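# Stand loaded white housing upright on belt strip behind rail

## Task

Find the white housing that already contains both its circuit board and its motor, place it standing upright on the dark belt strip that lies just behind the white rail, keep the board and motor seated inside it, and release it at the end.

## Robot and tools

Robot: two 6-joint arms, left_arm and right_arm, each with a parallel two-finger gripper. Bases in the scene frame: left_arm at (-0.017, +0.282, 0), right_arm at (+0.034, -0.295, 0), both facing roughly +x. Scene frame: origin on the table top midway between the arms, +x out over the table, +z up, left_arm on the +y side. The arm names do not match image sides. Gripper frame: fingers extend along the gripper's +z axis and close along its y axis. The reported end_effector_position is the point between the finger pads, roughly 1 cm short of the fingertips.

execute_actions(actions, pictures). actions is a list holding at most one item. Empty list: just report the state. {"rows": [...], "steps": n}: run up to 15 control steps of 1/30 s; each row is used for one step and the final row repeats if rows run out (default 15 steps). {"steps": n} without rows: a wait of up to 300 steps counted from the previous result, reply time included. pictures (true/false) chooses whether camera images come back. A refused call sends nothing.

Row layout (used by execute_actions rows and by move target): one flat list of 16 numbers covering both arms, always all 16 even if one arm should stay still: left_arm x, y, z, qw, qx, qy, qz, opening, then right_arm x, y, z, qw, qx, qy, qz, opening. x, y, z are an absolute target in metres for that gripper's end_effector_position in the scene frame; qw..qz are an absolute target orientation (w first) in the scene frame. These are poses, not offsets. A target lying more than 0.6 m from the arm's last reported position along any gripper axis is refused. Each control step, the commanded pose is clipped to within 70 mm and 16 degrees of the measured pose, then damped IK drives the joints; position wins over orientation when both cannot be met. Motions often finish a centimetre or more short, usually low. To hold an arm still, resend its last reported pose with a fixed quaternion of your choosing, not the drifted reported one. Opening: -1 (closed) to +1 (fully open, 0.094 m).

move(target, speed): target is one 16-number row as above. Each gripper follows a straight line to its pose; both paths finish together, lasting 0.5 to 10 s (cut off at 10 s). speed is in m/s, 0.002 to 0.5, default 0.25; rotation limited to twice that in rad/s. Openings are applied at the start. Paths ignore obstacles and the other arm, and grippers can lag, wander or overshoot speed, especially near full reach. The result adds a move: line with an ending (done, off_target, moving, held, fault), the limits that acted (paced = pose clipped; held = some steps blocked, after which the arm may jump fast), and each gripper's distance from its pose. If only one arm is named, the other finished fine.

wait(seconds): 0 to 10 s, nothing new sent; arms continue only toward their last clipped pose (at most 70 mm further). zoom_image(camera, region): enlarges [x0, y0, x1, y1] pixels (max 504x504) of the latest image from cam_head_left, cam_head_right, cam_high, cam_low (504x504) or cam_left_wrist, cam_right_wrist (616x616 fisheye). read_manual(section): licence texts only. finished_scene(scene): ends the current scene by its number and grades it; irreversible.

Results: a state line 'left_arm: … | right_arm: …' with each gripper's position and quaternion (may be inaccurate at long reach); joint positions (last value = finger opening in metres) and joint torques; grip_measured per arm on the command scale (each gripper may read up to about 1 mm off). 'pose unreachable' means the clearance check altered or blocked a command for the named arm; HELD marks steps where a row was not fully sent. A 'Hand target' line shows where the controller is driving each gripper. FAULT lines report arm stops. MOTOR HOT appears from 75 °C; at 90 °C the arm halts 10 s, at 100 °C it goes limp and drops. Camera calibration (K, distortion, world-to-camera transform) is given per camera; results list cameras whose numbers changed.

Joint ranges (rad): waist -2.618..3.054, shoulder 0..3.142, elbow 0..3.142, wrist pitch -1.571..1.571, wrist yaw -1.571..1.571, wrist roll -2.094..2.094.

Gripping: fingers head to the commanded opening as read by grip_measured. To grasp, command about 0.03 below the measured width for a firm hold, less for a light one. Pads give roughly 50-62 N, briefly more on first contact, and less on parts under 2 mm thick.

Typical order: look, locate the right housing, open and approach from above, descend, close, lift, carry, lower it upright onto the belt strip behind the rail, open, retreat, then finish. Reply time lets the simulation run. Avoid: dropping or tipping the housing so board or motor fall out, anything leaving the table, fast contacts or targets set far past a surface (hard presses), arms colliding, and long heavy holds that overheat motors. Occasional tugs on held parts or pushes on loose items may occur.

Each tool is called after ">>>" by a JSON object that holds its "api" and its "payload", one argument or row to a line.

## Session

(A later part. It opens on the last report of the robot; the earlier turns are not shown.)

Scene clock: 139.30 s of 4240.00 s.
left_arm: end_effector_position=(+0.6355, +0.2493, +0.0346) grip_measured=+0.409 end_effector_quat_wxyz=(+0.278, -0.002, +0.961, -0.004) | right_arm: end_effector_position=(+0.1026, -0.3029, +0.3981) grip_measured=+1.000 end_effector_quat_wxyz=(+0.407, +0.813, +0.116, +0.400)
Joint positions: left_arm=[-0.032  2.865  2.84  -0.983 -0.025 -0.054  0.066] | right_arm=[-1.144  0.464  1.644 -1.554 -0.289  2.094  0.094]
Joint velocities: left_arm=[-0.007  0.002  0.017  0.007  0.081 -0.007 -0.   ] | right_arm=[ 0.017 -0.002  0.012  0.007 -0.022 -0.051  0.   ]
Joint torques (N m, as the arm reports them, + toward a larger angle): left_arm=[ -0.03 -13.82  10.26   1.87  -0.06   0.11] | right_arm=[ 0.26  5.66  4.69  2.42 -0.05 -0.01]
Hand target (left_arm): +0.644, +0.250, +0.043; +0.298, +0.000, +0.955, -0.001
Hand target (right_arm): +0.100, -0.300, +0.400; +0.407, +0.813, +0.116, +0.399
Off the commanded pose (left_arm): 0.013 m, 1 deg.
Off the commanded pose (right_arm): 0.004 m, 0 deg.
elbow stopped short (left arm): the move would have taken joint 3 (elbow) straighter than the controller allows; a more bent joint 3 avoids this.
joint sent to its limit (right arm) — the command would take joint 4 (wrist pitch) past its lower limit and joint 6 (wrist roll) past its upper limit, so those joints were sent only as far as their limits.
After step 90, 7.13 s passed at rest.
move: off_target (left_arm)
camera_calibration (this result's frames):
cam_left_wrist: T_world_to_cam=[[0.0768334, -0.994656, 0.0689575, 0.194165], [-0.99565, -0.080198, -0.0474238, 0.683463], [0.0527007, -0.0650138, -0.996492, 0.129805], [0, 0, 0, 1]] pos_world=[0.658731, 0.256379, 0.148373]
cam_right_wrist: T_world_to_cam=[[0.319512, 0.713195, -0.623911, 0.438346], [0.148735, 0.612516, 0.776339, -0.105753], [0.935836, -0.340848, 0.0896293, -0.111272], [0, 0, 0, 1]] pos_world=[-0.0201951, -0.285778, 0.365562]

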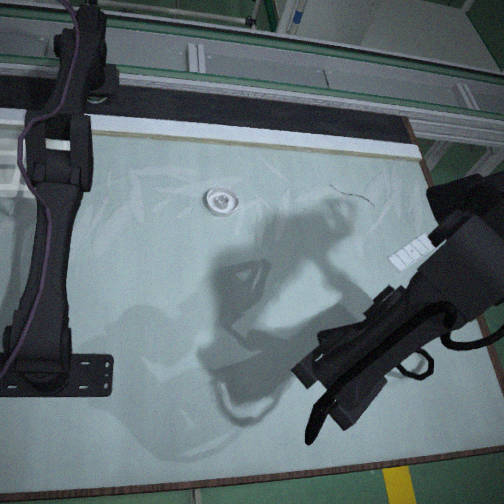

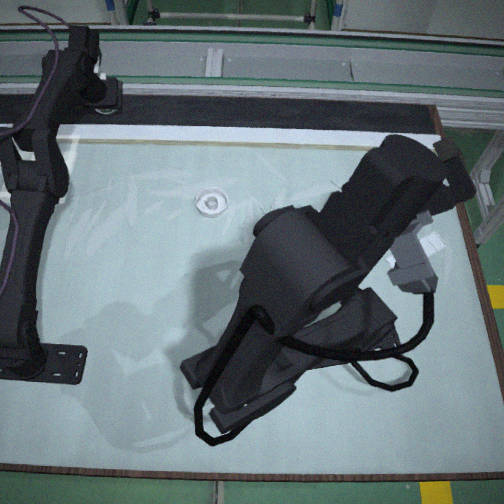

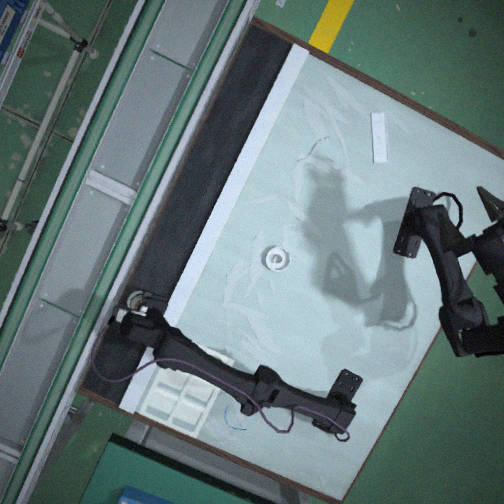

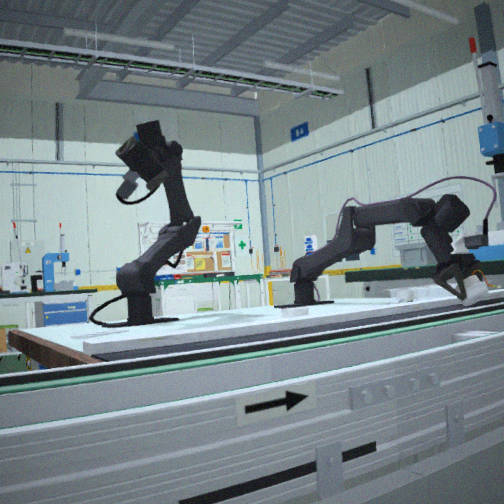

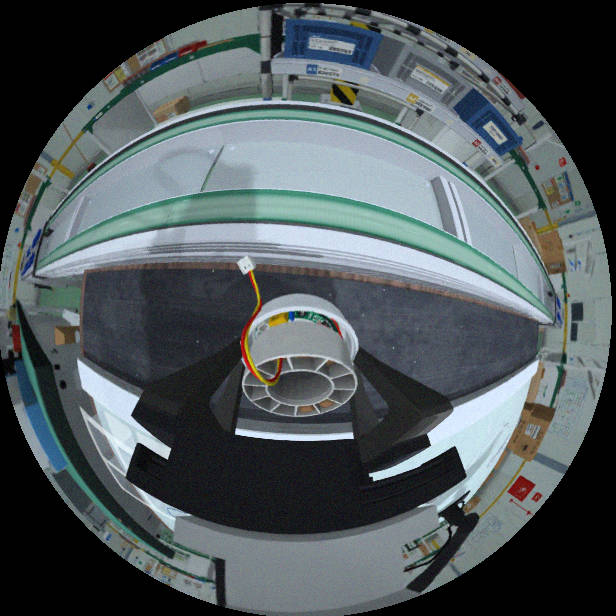

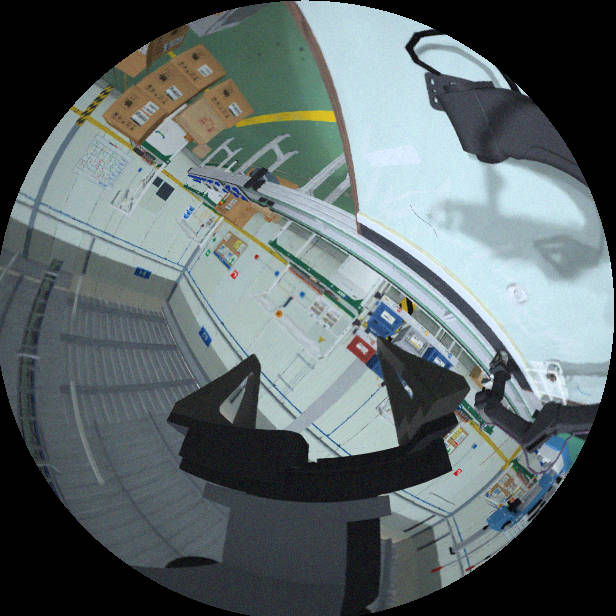

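Lower further to pivot it flat.

>>> {"api": "move", "payload": {
  "target": [0.65,0.25,0.028,0.28,0,0.96,0,0.39, 0.1,-0.3,0.4,0.407,0.813,0.116,0.4,1],
  "speed": 0.01
}}

>>> {"api": "zoom_image", "payload": {
  "camera": "cam_low",
  "region": [380,220,504,320]
}}

Scene clock: 159.43 s of 4240.00 s.
left_arm: end_effector_position=(+0.6456, +0.2487, +0.0340) grip_measured=+0.409 end_effector_quat_wxyz=(+0.298, -0.002, +0.955, -0.005) | right_arm: end_effector_position=(+0.1026, -0.3029, +0.3981) grip_measured=+1.000 end_effector_quat_wxyz=(+0.407, +0.813, +0.116, +0.400)
Joint positions: left_arm=[-0.032  2.882  2.85  -0.935 -0.025 -0.054  0.066] | right_arm=[-1.144  0.464  1.644 -1.554 -0.289  2.094  0.094]
Joint velocities: left_arm=[-0.007  0.007  0.007 -0.037  0.037 -0.007 -0.   ] | right_arm=[-0.002 -0.002 -0.002  0.007  0.051  0.037  0.   ]
Joint torques (N m, as the arm reports them, + toward a larger angle): left_arm=[  0.04 -12.94   9.51   1.83  -0.05   0.12] | right_arm=[ 0.21  5.65  4.67  2.42 -0.06  0.  ]
Hand target (left_arm): +0.649, +0.250, +0.028; +0.301, +0.000, +0.954, -0.001
Hand target (right_arm): +0.100, -0.300, +0.400; +0.407, +0.813, +0.116, +0.399
Off the commanded pose (left_arm): 0.008 m, 2 deg.
Off the commanded pose (right_arm): 0.004 m, 0 deg.
elbow stopped short (left arm): the move would have taken joint 3 (elbow) straighter than the controller allows; a more bent joint 3 avoids this.
joint sent to its limit (right arm) — the command would take joint 4 (wrist pitch) past its lower limit and joint 6 (wrist roll) past its upper limit, so those joints were sent only as far as their limits.
After step 90, 15.33 s passed at rest.
move: done
camera_calibration (this result's frames):
cam_left_wrist: T_world_to_cam=[[0.0739126, -0.994487, 0.0743762, 0.194518], [-0.992896, -0.0803575, -0.0877563, 0.693033], [0.0932492, -0.0673614, -0.993361, 0.102869], [0, 0, 0, 1]] pos_world=[0.664139, 0.256065, 0.148537]
cam_right_wrist: T_world_to_cam=[[0.319512, 0.713195, -0.623911, 0.438346], [0.148735, 0.612516, 0.776339, -0.105753], [0.935836, -0.340848, 0.0896293, -0.111272], [0, 0, 0, 1]] pos_world=[-0.0201951, -0.285778, 0.365562]

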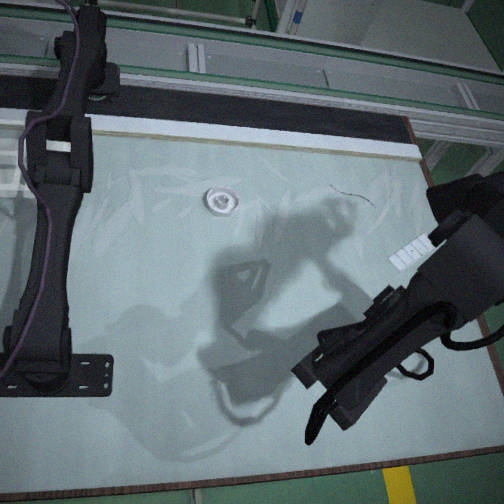

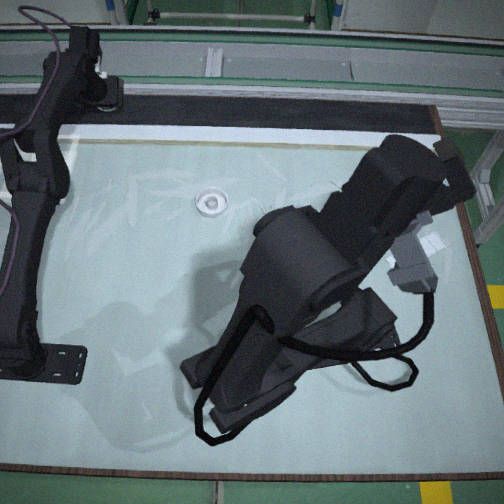

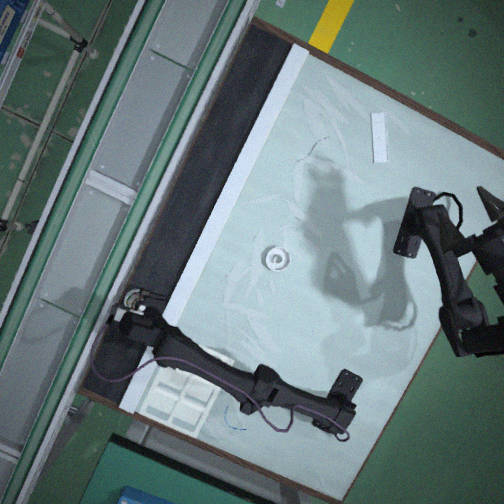

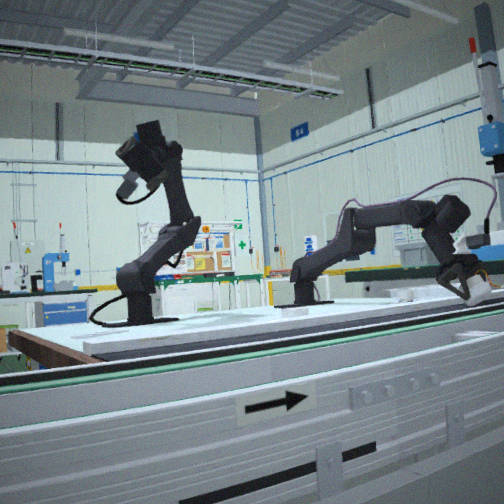

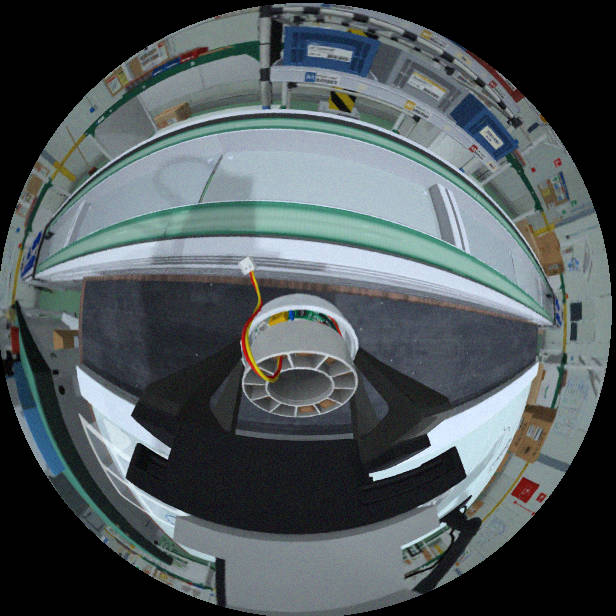

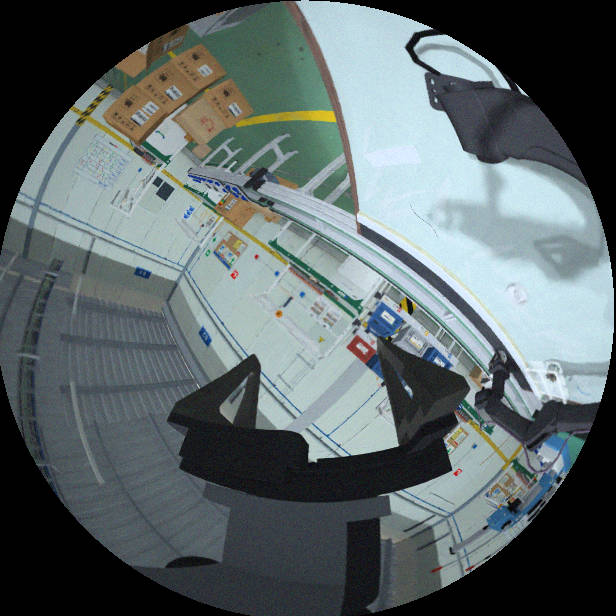

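Region (380, 220, 504, 320) of cam_low's 504x504 image, scaled by 4.065, with more detail than that image has; it fills the top 406 rows of this view, and the rest is white.

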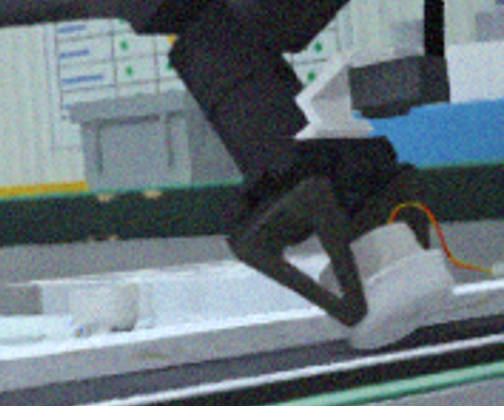

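>>> {"api": "execute_actions", "payload": {
  "actions": [
    {"rows":[[0.647,0.25,0.026,0.3,0,0.954,0,0.405,0.1,-0.3,0.4,0.407,0.813,0.116,0.4,1],[0.647,0.25,0.026,0.3,0,0.954,0,0.415,0.1,-0.3,0.4,0.407,0.813,0.116,0.4,1]],"steps":15}
  ]
}}

>>> {"api": "zoom_image", "payload": {
  "camera": "cam_low",
  "region": [380,220,504,320]
}}

Scene clock: 165.47 s of 4240.00 s.
left_arm: end_effector_position=(+0.6470, +0.2487, +0.0349) grip_measured=+0.426 end_effector_quat_wxyz=(+0.301, -0.002, +0.954, -0.005) | right_arm: end_effector_position=(+0.1026, -0.3029, +0.3981) grip_measured=+1.000 end_effector_quat_wxyz=(+0.407, +0.813, +0.116, +0.400)
Joint positions: left_arm=[-0.032  2.882  2.85  -0.928 -0.025 -0.054  0.067] | right_arm=[-1.144  0.464  1.644 -1.554 -0.289  2.094  0.094]
Joint velocities: left_arm=[-0.007 -0.007 -0.012  0.022 -0.007  0.037  0.   ] | right_arm=[-0.012 -0.002  0.002 -0.037 -0.022 -0.037  0.   ]
Joint torques (N m, as the arm reports them, + toward a larger angle): left_arm=[ -0.05 -14.23   6.06   1.91  -0.09   0.11] | right_arm=[ 0.22  5.72  4.67  2.43 -0.05 -0.01]
Hand target (left_arm): +0.647, +0.250, +0.026; +0.297, -0.000, +0.955, +0.000
Hand target (right_arm): +0.100, -0.300, +0.400; +0.407, +0.813, +0.116, +0.399
Off the commanded pose (left_arm): 0.009 m, 1 deg.
Off the commanded pose (right_arm): 0.004 m, 0 deg.
joint sent to its limit (right arm) — the command would take joint 4 (wrist pitch) past its lower limit and joint 6 (wrist roll) past its upper limit, so those joints were sent only as far as their limits.
Steps of this call (steps 1 to 90: nothing new was sent; then 2.53 s passed at rest; steps 91 to 105: all 15 steps of this action). Readings (end_effector_position):
91: left_arm (+0.6460, +0.2486, +0.0342) | right_arm (+0.1026, -0.3029, +0.3981)
92: left_arm (+0.6464, +0.2487, +0.0345) | right_arm (+0.1026, -0.3029, +0.3981)
94: left_arm (+0.6468, +0.2487, +0.0348) | right_arm (+0.1026, -0.3029, +0.3981)
98: left_arm (+0.6470, +0.2487, +0.0349) | right_arm (+0.1026, -0.3029, +0.3981)
105: the state above
camera_calibration (this result's frames):
cam_left_wrist: T_world_to_cam=[[0.0736159, -0.994465, 0.0749668, 0.194494], [-0.992251, -0.0805812, -0.0945717, 0.694387], [0.100089, -0.067424, -0.992691, 0.0992719], [0, 0, 0, 1]] pos_world=[0.664753, 0.256066, 0.149635]
cam_right_wrist: T_world_to_cam=[[0.319512, 0.713195, -0.623911, 0.438346], [0.148735, 0.612516, 0.776339, -0.105753], [0.935836, -0.340848, 0.0896293, -0.111272], [0, 0, 0, 1]] pos_world=[-0.0201951, -0.285778, 0.365562]

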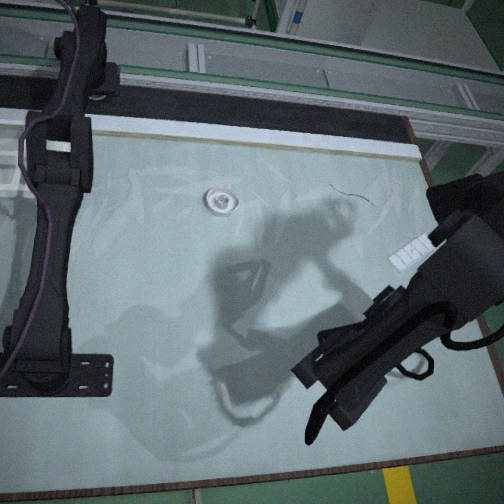

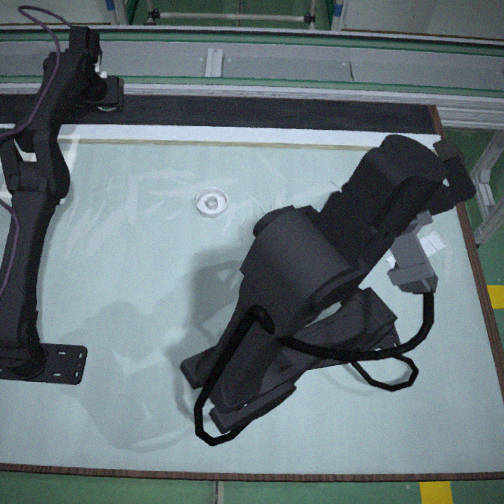

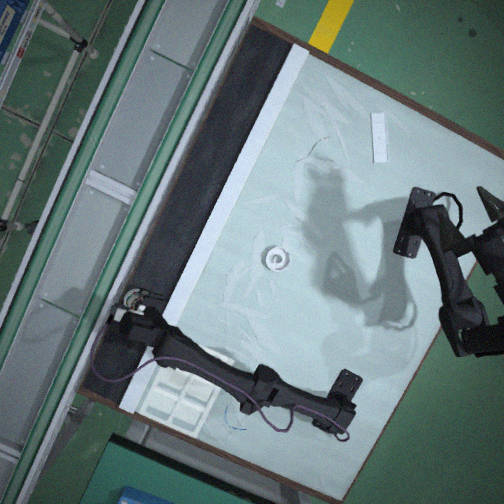

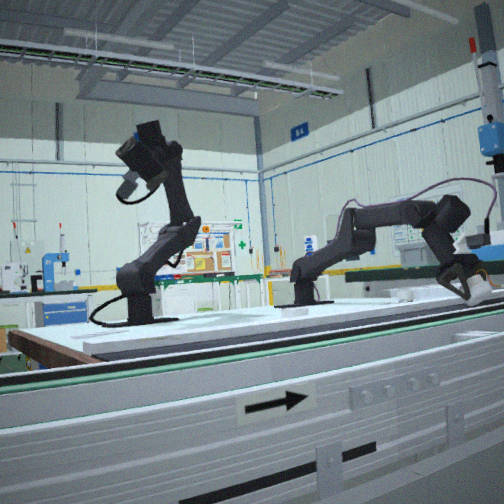

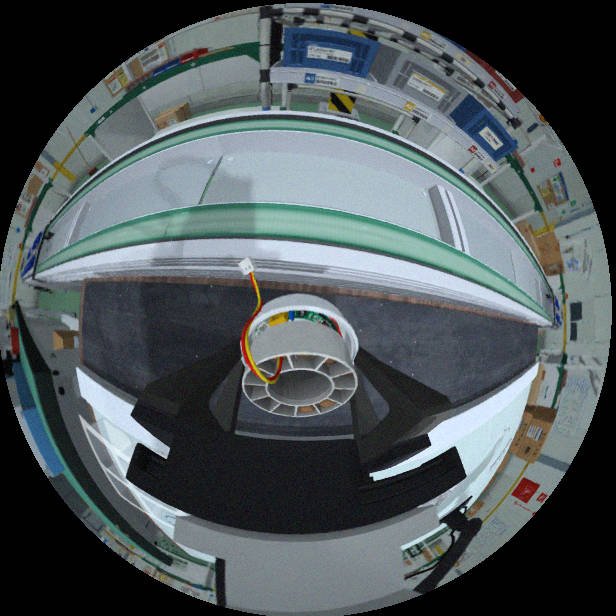

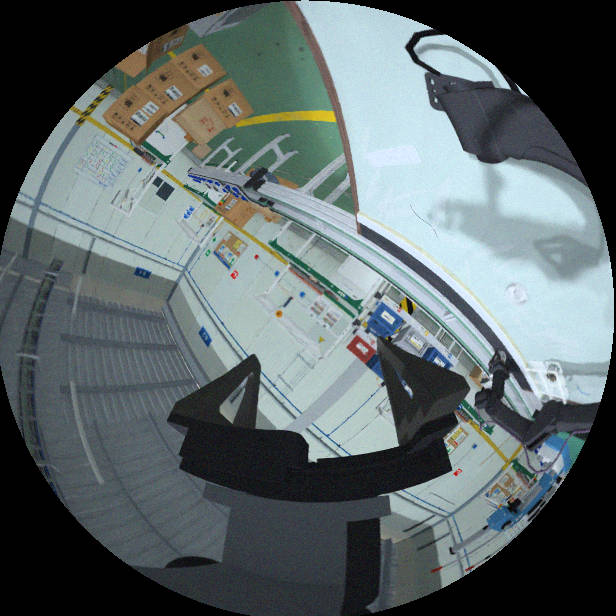

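Region (380, 220, 504, 320) of cam_low's 504x504 image, scaled by 4.065, with more detail than that image has; it fills the top 406 rows of this view, and the rest is white.

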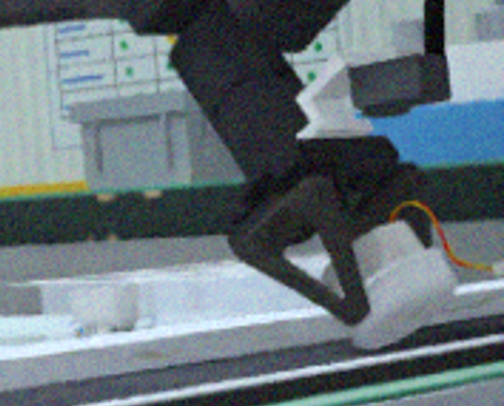

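>>> {"api": "wait", "payload": {
  "seconds": 0.5
}}

>>> {"api": "zoom_image", "payload": {
  "camera": "cam_low",
  "region": [380,220,504,320]
}}

Scene clock: 168.93 s of 4240.00 s.
left_arm: end_effector_position=(+0.6470, +0.2487, +0.0349) grip_measured=+0.426 end_effector_quat_wxyz=(+0.301, -0.002, +0.954, -0.005) | right_arm: end_effector_position=(+0.1026, -0.3029, +0.3981) grip_measured=+1.000 end_effector_quat_wxyz=(+0.407, +0.813, +0.116, +0.400)
Joint positions: left_arm=[-0.032  2.882  2.85  -0.928 -0.025 -0.054  0.067] | right_arm=[-1.144  0.464  1.644 -1.554 -0.289  2.094  0.094]
Joint velocities: left_arm=[ 0.002 -0.002  0.007 -0.022 -0.051 -0.095 -0.   ] | right_arm=[ 0.007 -0.007  0.007  0.037  0.037  0.037  0.   ]
Joint torques (N m, as the arm reports them, + toward a larger angle): left_arm=[ -0.05 -14.23   6.04   1.91  -0.09   0.11] | right_arm=[ 0.21  5.68  4.69  2.42 -0.06  0.  ]
Hand target (left_arm): +0.647, +0.250, +0.026; +0.297, -0.000, +0.955, +0.000
Hand target (right_arm): +0.100, -0.300, +0.400; +0.407, +0.813, +0.116, +0.399
Off the commanded pose (left_arm): 0.009 m, 1 deg.
Off the commanded pose (right_arm): 0.004 m, 0 deg.
Steps of this call (steps 1 to 90: nothing new was sent; then 0.47 s passed at rest). Readings (end_effector_position):
1: left_arm (+0.6470, +0.2487, +0.0349) | right_arm (+0.1026, -0.3029, +0.3981)
2: left_arm (+0.6470, +0.2487, +0.0349) | right_arm (+0.1026, -0.3029, +0.3981)
4: left_arm (+0.6470, +0.2487, +0.0349) | right_arm (+0.1026, -0.3029, +0.3981)
8: left_arm (+0.6470, +0.2487, +0.0349) | right_arm (+0.1026, -0.3029, +0.3981)
90: the state above
camera_calibration (this result's frames):
cam_left_wrist: T_world_to_cam=[[0.0736159, -0.994465, 0.0749668, 0.194494], [-0.992251, -0.0805812, -0.0945717, 0.694387], [0.100089, -0.067424, -0.992691, 0.0992719], [0, 0, 0, 1]] pos_world=[0.664753, 0.256066, 0.149635]
cam_right_wrist: T_world_to_cam=[[0.319512, 0.713195, -0.623911, 0.438346], [0.148735, 0.612516, 0.776339, -0.105753], [0.935836, -0.340848, 0.0896293, -0.111272], [0, 0, 0, 1]] pos_world=[-0.0201951, -0.285778, 0.365562]

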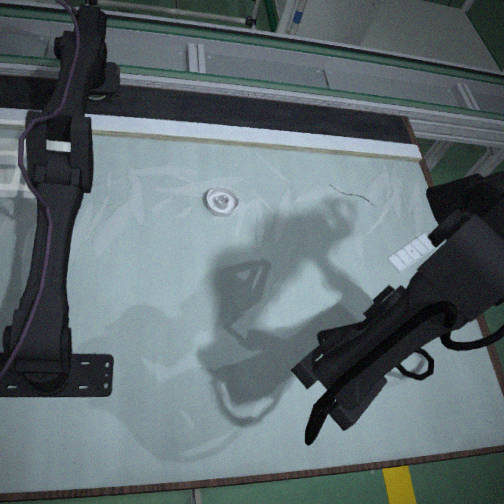

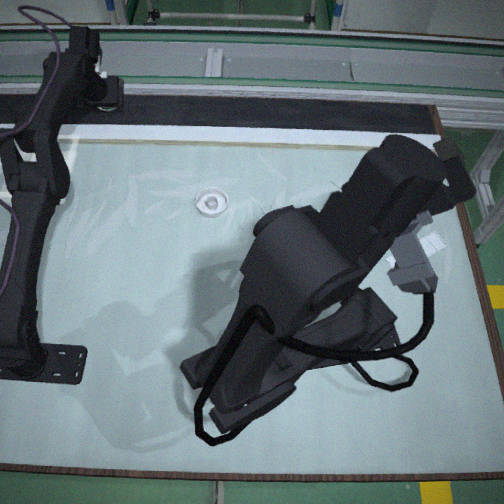

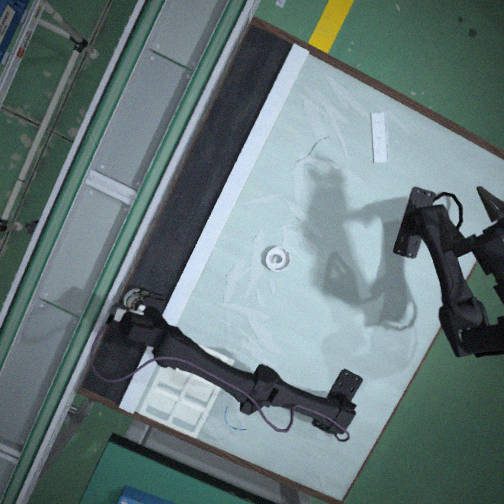

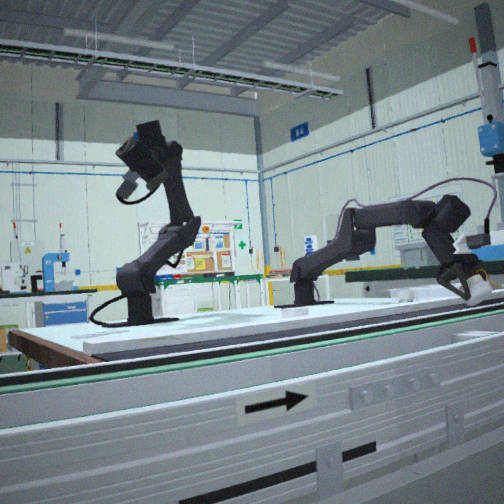

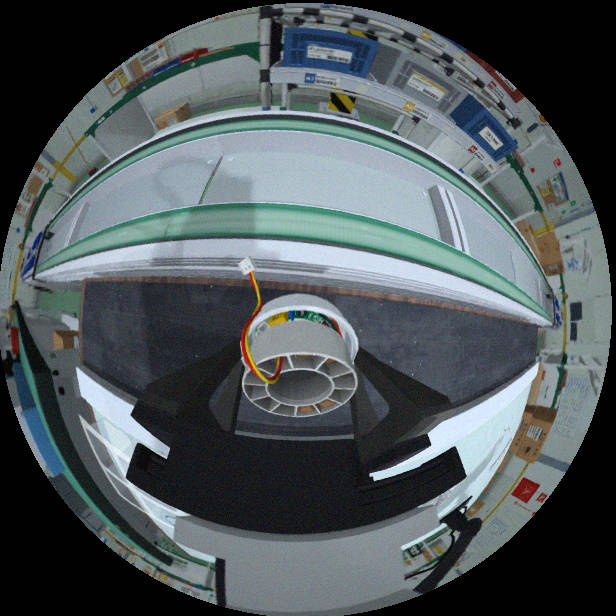

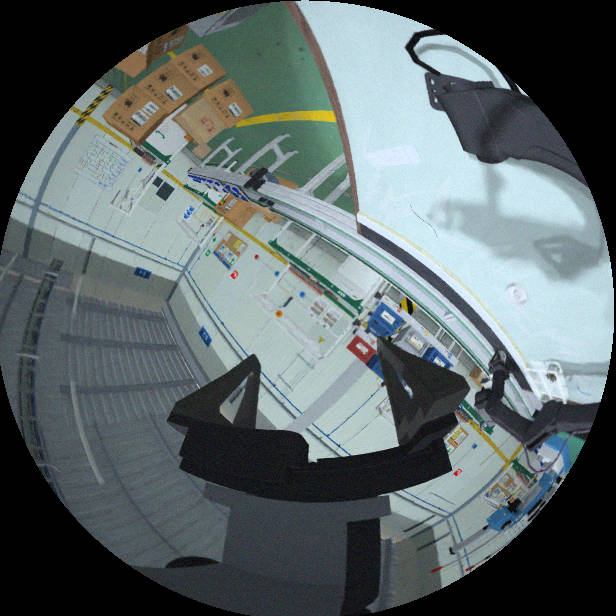

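Region (380, 220, 504, 320) of cam_low's 504x504 image, scaled by 4.065, with more detail than that image has; it fills the top 406 rows of this view, and the rest is white.

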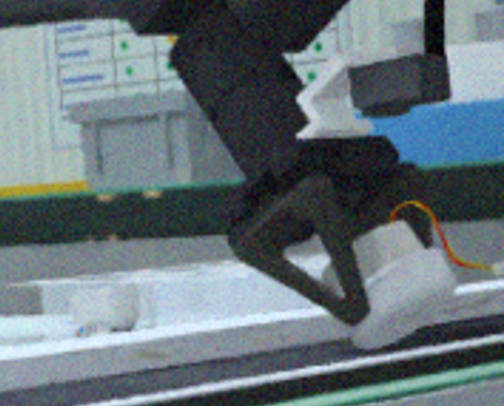

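Not pivoting; open more.

>>> {"api": "execute_actions", "payload": {
  "actions": [
    {"rows":[[0.647,0.25,0.026,0.3,0,0.954,0,0.44,0.1,-0.3,0.4,0.407,0.813,0.116,0.4,1],[0.647,0.25,0.026,0.3,0,0.954,0,0.45,0.1,-0.3,0.4,0.407,0.813,0.116,0.4,1],[0.647,0.25,0.026,0.3,0,0.954,0,0.47,0.1,-0.3,0.4,0.407,0.813,0.116,0.4,1]],"steps":15}
  ]
}}

>>> {"api": "zoom_image", "payload": {
  "camera": "cam_low",
  "region": [380,220,504,320]
}}

Scene clock: 174.83 s of 4240.00 s.
left_arm: end_effector_position=(+0.6473, +0.2486, +0.0352) grip_measured=+0.471 end_effector_quat_wxyz=(+0.302, -0.002, +0.953, -0.005) | right_arm: end_effector_position=(+0.1026, -0.3029, +0.3981) grip_measured=+1.000 end_effector_quat_wxyz=(+0.407, +0.813, +0.116, +0.400)
Joint positions: left_arm=[-0.032  2.882  2.85  -0.926 -0.025 -0.054  0.069] | right_arm=[-1.144  0.464  1.644 -1.554 -0.289  2.094  0.094]
Joint velocities: left_arm=[-0.002 -0.002  0.007 -0.037  0.051 -0.081  0.   ] | right_arm=[-0.007 -0.017 -0.012 -0.051  0.007  0.037  0.   ]
Joint torques (N m, as the arm reports them, + toward a larger angle): left_arm=[ -0.06 -14.27   5.98   1.9   -0.08   0.12] | right_arm=[ 0.28  5.67  4.69  2.42 -0.05 -0.01]
Hand target (left_arm): +0.647, +0.250, +0.026; +0.297, +0.000, +0.955, +0.000
Hand target (right_arm): +0.100, -0.300, +0.400; +0.407, +0.813, +0.116, +0.399
Off the commanded pose (left_arm): 0.009 m, 1 deg.
Off the commanded pose (right_arm): 0.004 m, 0 deg.
joint sent to its limit (right arm) — the command would take joint 4 (wrist pitch) past its lower limit and joint 6 (wrist roll) past its upper limit, so those joints were sent only as far as their limits.
Steps of this call (steps 1 to 90: nothing new was sent; then 2.40 s passed at rest; steps 91 to 105: all 15 steps of this action). Readings (end_effector_position):
91: left_arm (+0.6470, +0.2487, +0.0349) | right_arm (+0.1026, -0.3029, +0.3981)
92: left_arm (+0.6471, +0.2487, +0.0350) | right_arm (+0.1026, -0.3029, +0.3981)
94: left_arm (+0.6473, +0.2486, +0.0352) | right_arm (+0.1026, -0.3029, +0.3981)
98: left_arm (+0.6473, +0.2486, +0.0352) | right_arm (+0.1026, -0.3029, +0.3981)
105: the state above
camera_calibration (this result's frames):
cam_left_wrist: T_world_to_cam=[[0.0735015, -0.994458, 0.0751666, 0.194503], [-0.992106, -0.0805896, -0.096076, 0.694675], [0.101601, -0.0675115, -0.992532, 0.0984929], [0, 0, 0, 1]] pos_world=[0.664888, 0.256058, 0.149879]
cam_right_wrist: T_world_to_cam=[[0.319512, 0.713195, -0.623911, 0.438346], [0.148735, 0.612516, 0.776339, -0.105753], [0.935836, -0.340848, 0.0896293, -0.111272], [0, 0, 0, 1]] pos_world=[-0.0201951, -0.285778, 0.365562]

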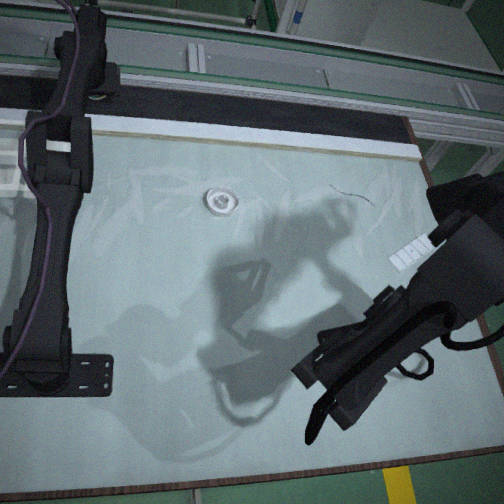

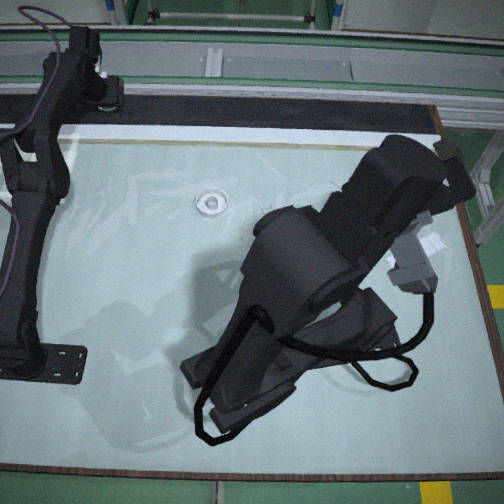

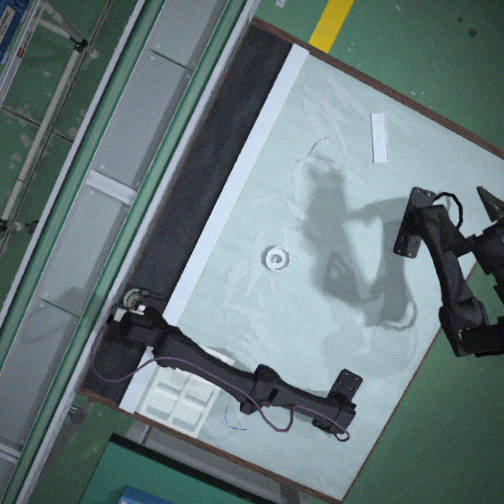

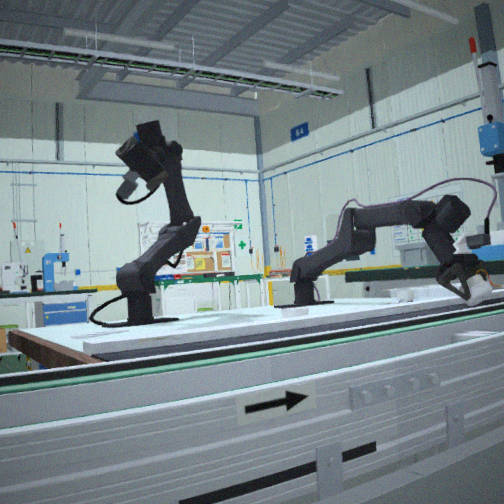

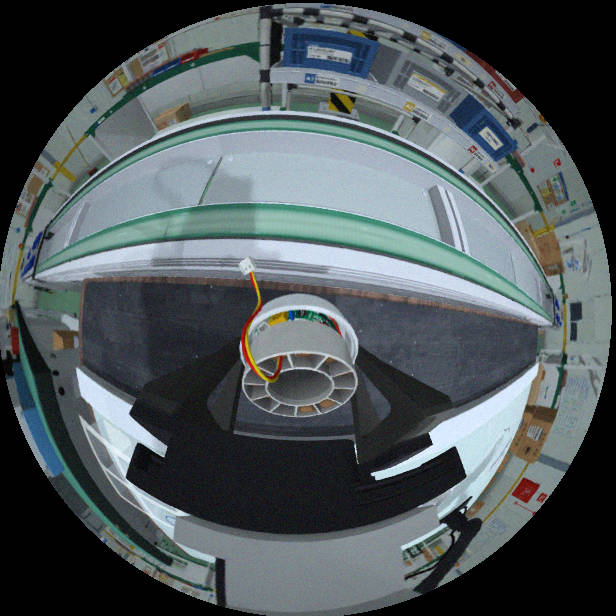

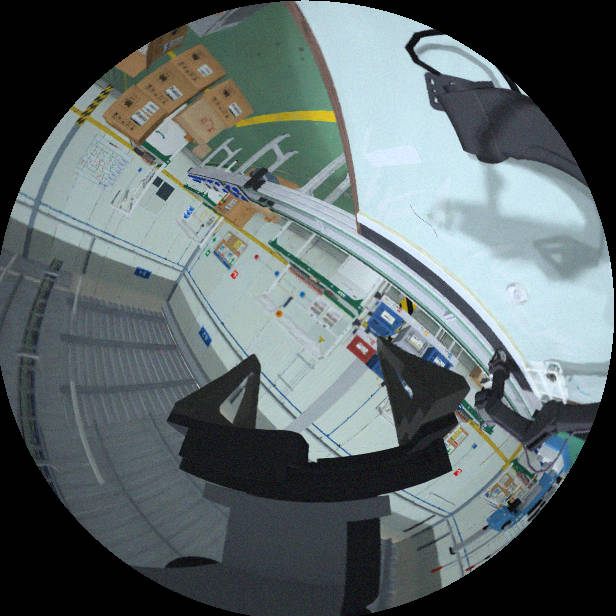

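Region (380, 220, 504, 320) of cam_low's 504x504 image, scaled by 4.065, with more detail than that image has; it fills the top 406 rows of this view, and the rest is white.

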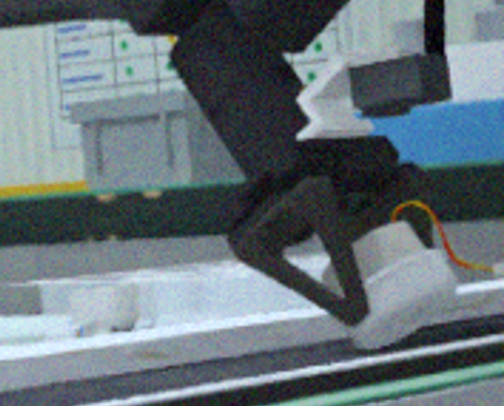

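>>> {"api": "move", "payload": {
  "target": [0.647,0.25,0.026,0.3,0,0.954,0,0.6,0.1,-0.3,0.4,0.407,0.813,0.116,0.4,1]
}}

>>> {"api": "zoom_image", "payload": {
  "camera": "cam_low",
  "region": [380,220,504,320]
}}

Scene clock: 179.50 s of 4240.00 s.
left_arm: end_effector_position=(+0.6486, +0.2486, +0.0361) grip_measured=+0.597 end_effector_quat_wxyz=(+0.305, -0.002, +0.952, -0.005) | right_arm: end_effector_position=(+0.1026, -0.3029, +0.3981) grip_measured=+1.000 end_effector_quat_wxyz=(+0.407, +0.813, +0.116, +0.400)
Joint positions: left_arm=[-0.032  2.882  2.85  -0.92  -0.025 -0.054  0.075] | right_arm=[-1.144  0.464  1.644 -1.554 -0.289  2.094  0.094]
Joint velocities: left_arm=[ 0.007  0.012  0.002  0.051 -0.066  0.007 -0.001] | right_arm=[ 0.017  0.012  0.007 -0.081 -0.007 -0.037  0.   ]
Joint torques (N m, as the arm reports them, + toward a larger angle): left_arm=[ -0.06 -14.34   5.8    1.82  -0.09   0.11] | right_arm=[ 0.23  5.66  4.7   2.43 -0.05 -0.01]
Hand target (left_arm): +0.647, +0.250, +0.026; +0.297, -0.000, +0.955, +0.000
Hand target (right_arm): +0.100, -0.300, +0.400; +0.407, +0.813, +0.116, +0.399
Off the commanded pose (left_arm): 0.010 m, 1 deg.
Off the commanded pose (right_arm): 0.004 m, 0 deg.
joint sent to its limit (right arm) — the command would take joint 4 (wrist pitch) past its lower limit and joint 6 (wrist roll) past its upper limit, so those joints were sent only as far as their limits.
After step 90, 0.97 s passed at rest.
move: done
camera_calibration (this result's frames):
cam_left_wrist: T_world_to_cam=[[0.0730121, -0.99443, 0.0760136, 0.19454], [-0.991463, -0.0806268, -0.102467, 0.695886], [0.108025, -0.0678834, -0.991828, 0.0951772], [0, 0, 0, 1]] pos_world=[0.66546, 0.256025, 0.150917]
cam_right_wrist: T_world_to_cam=[[0.319512, 0.713195, -0.623911, 0.438346], [0.148735, 0.612516, 0.776339, -0.105753], [0.935836, -0.340848, 0.0896293, -0.111272], [0, 0, 0, 1]] pos_world=[-0.0201951, -0.285778, 0.365562]

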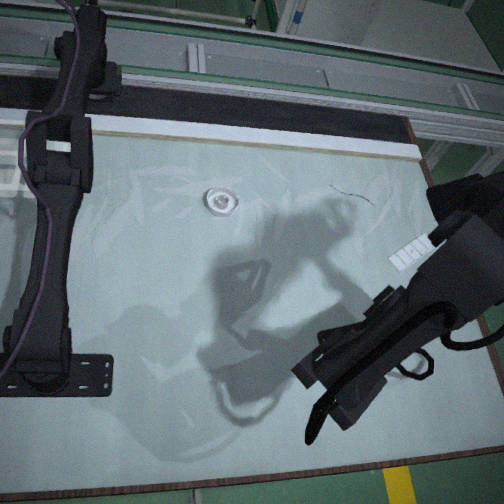

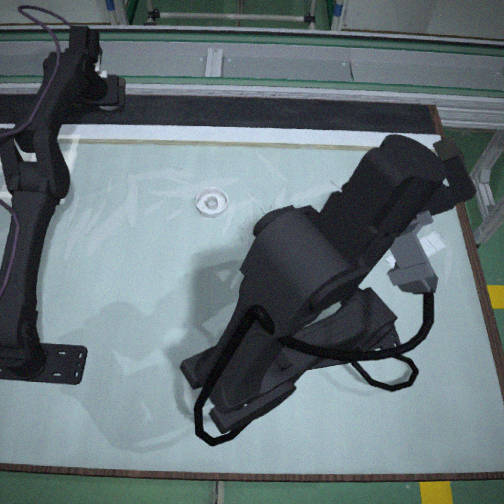

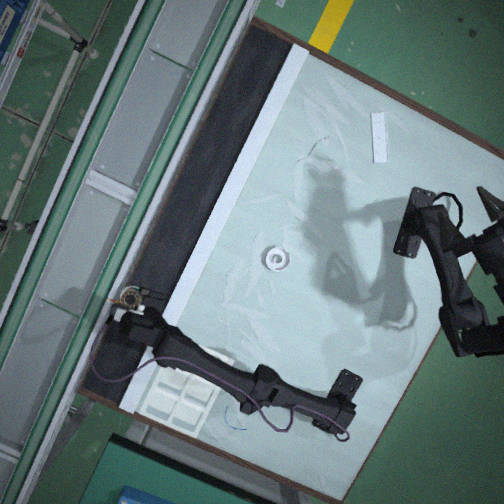

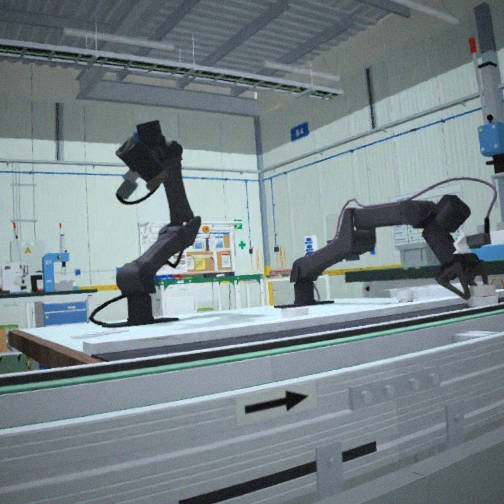

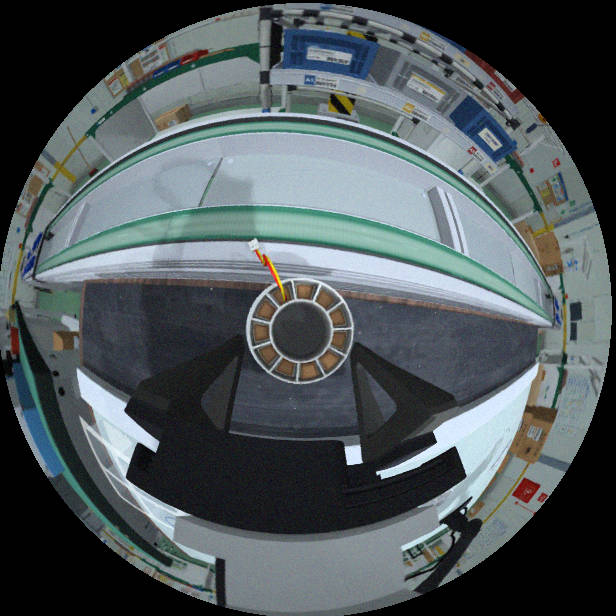

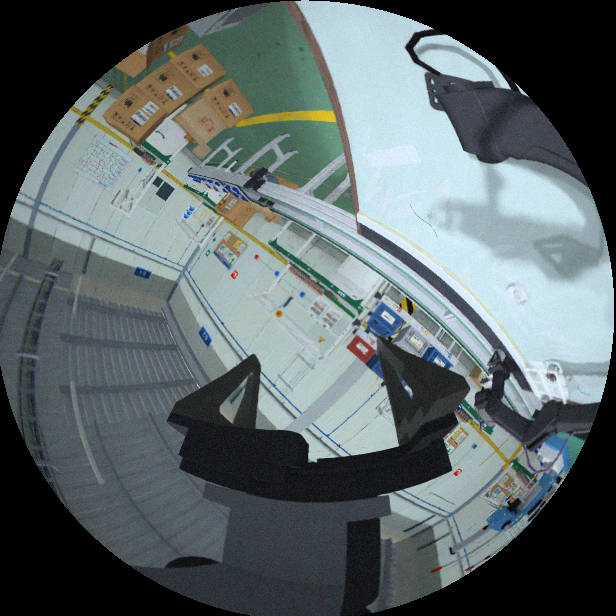

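Region (380, 220, 504, 320) of cam_low's 504x504 image, scaled by 4.065, with more detail than that image has; it fills the top 406 rows of this view, and the rest is white.

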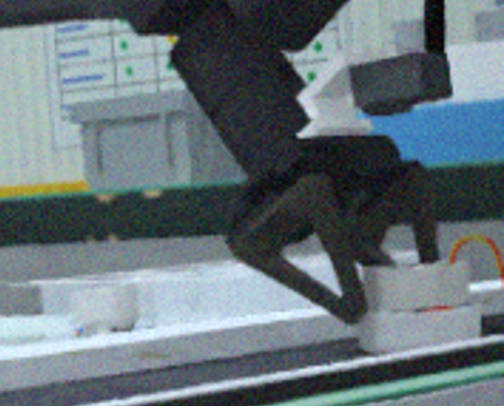

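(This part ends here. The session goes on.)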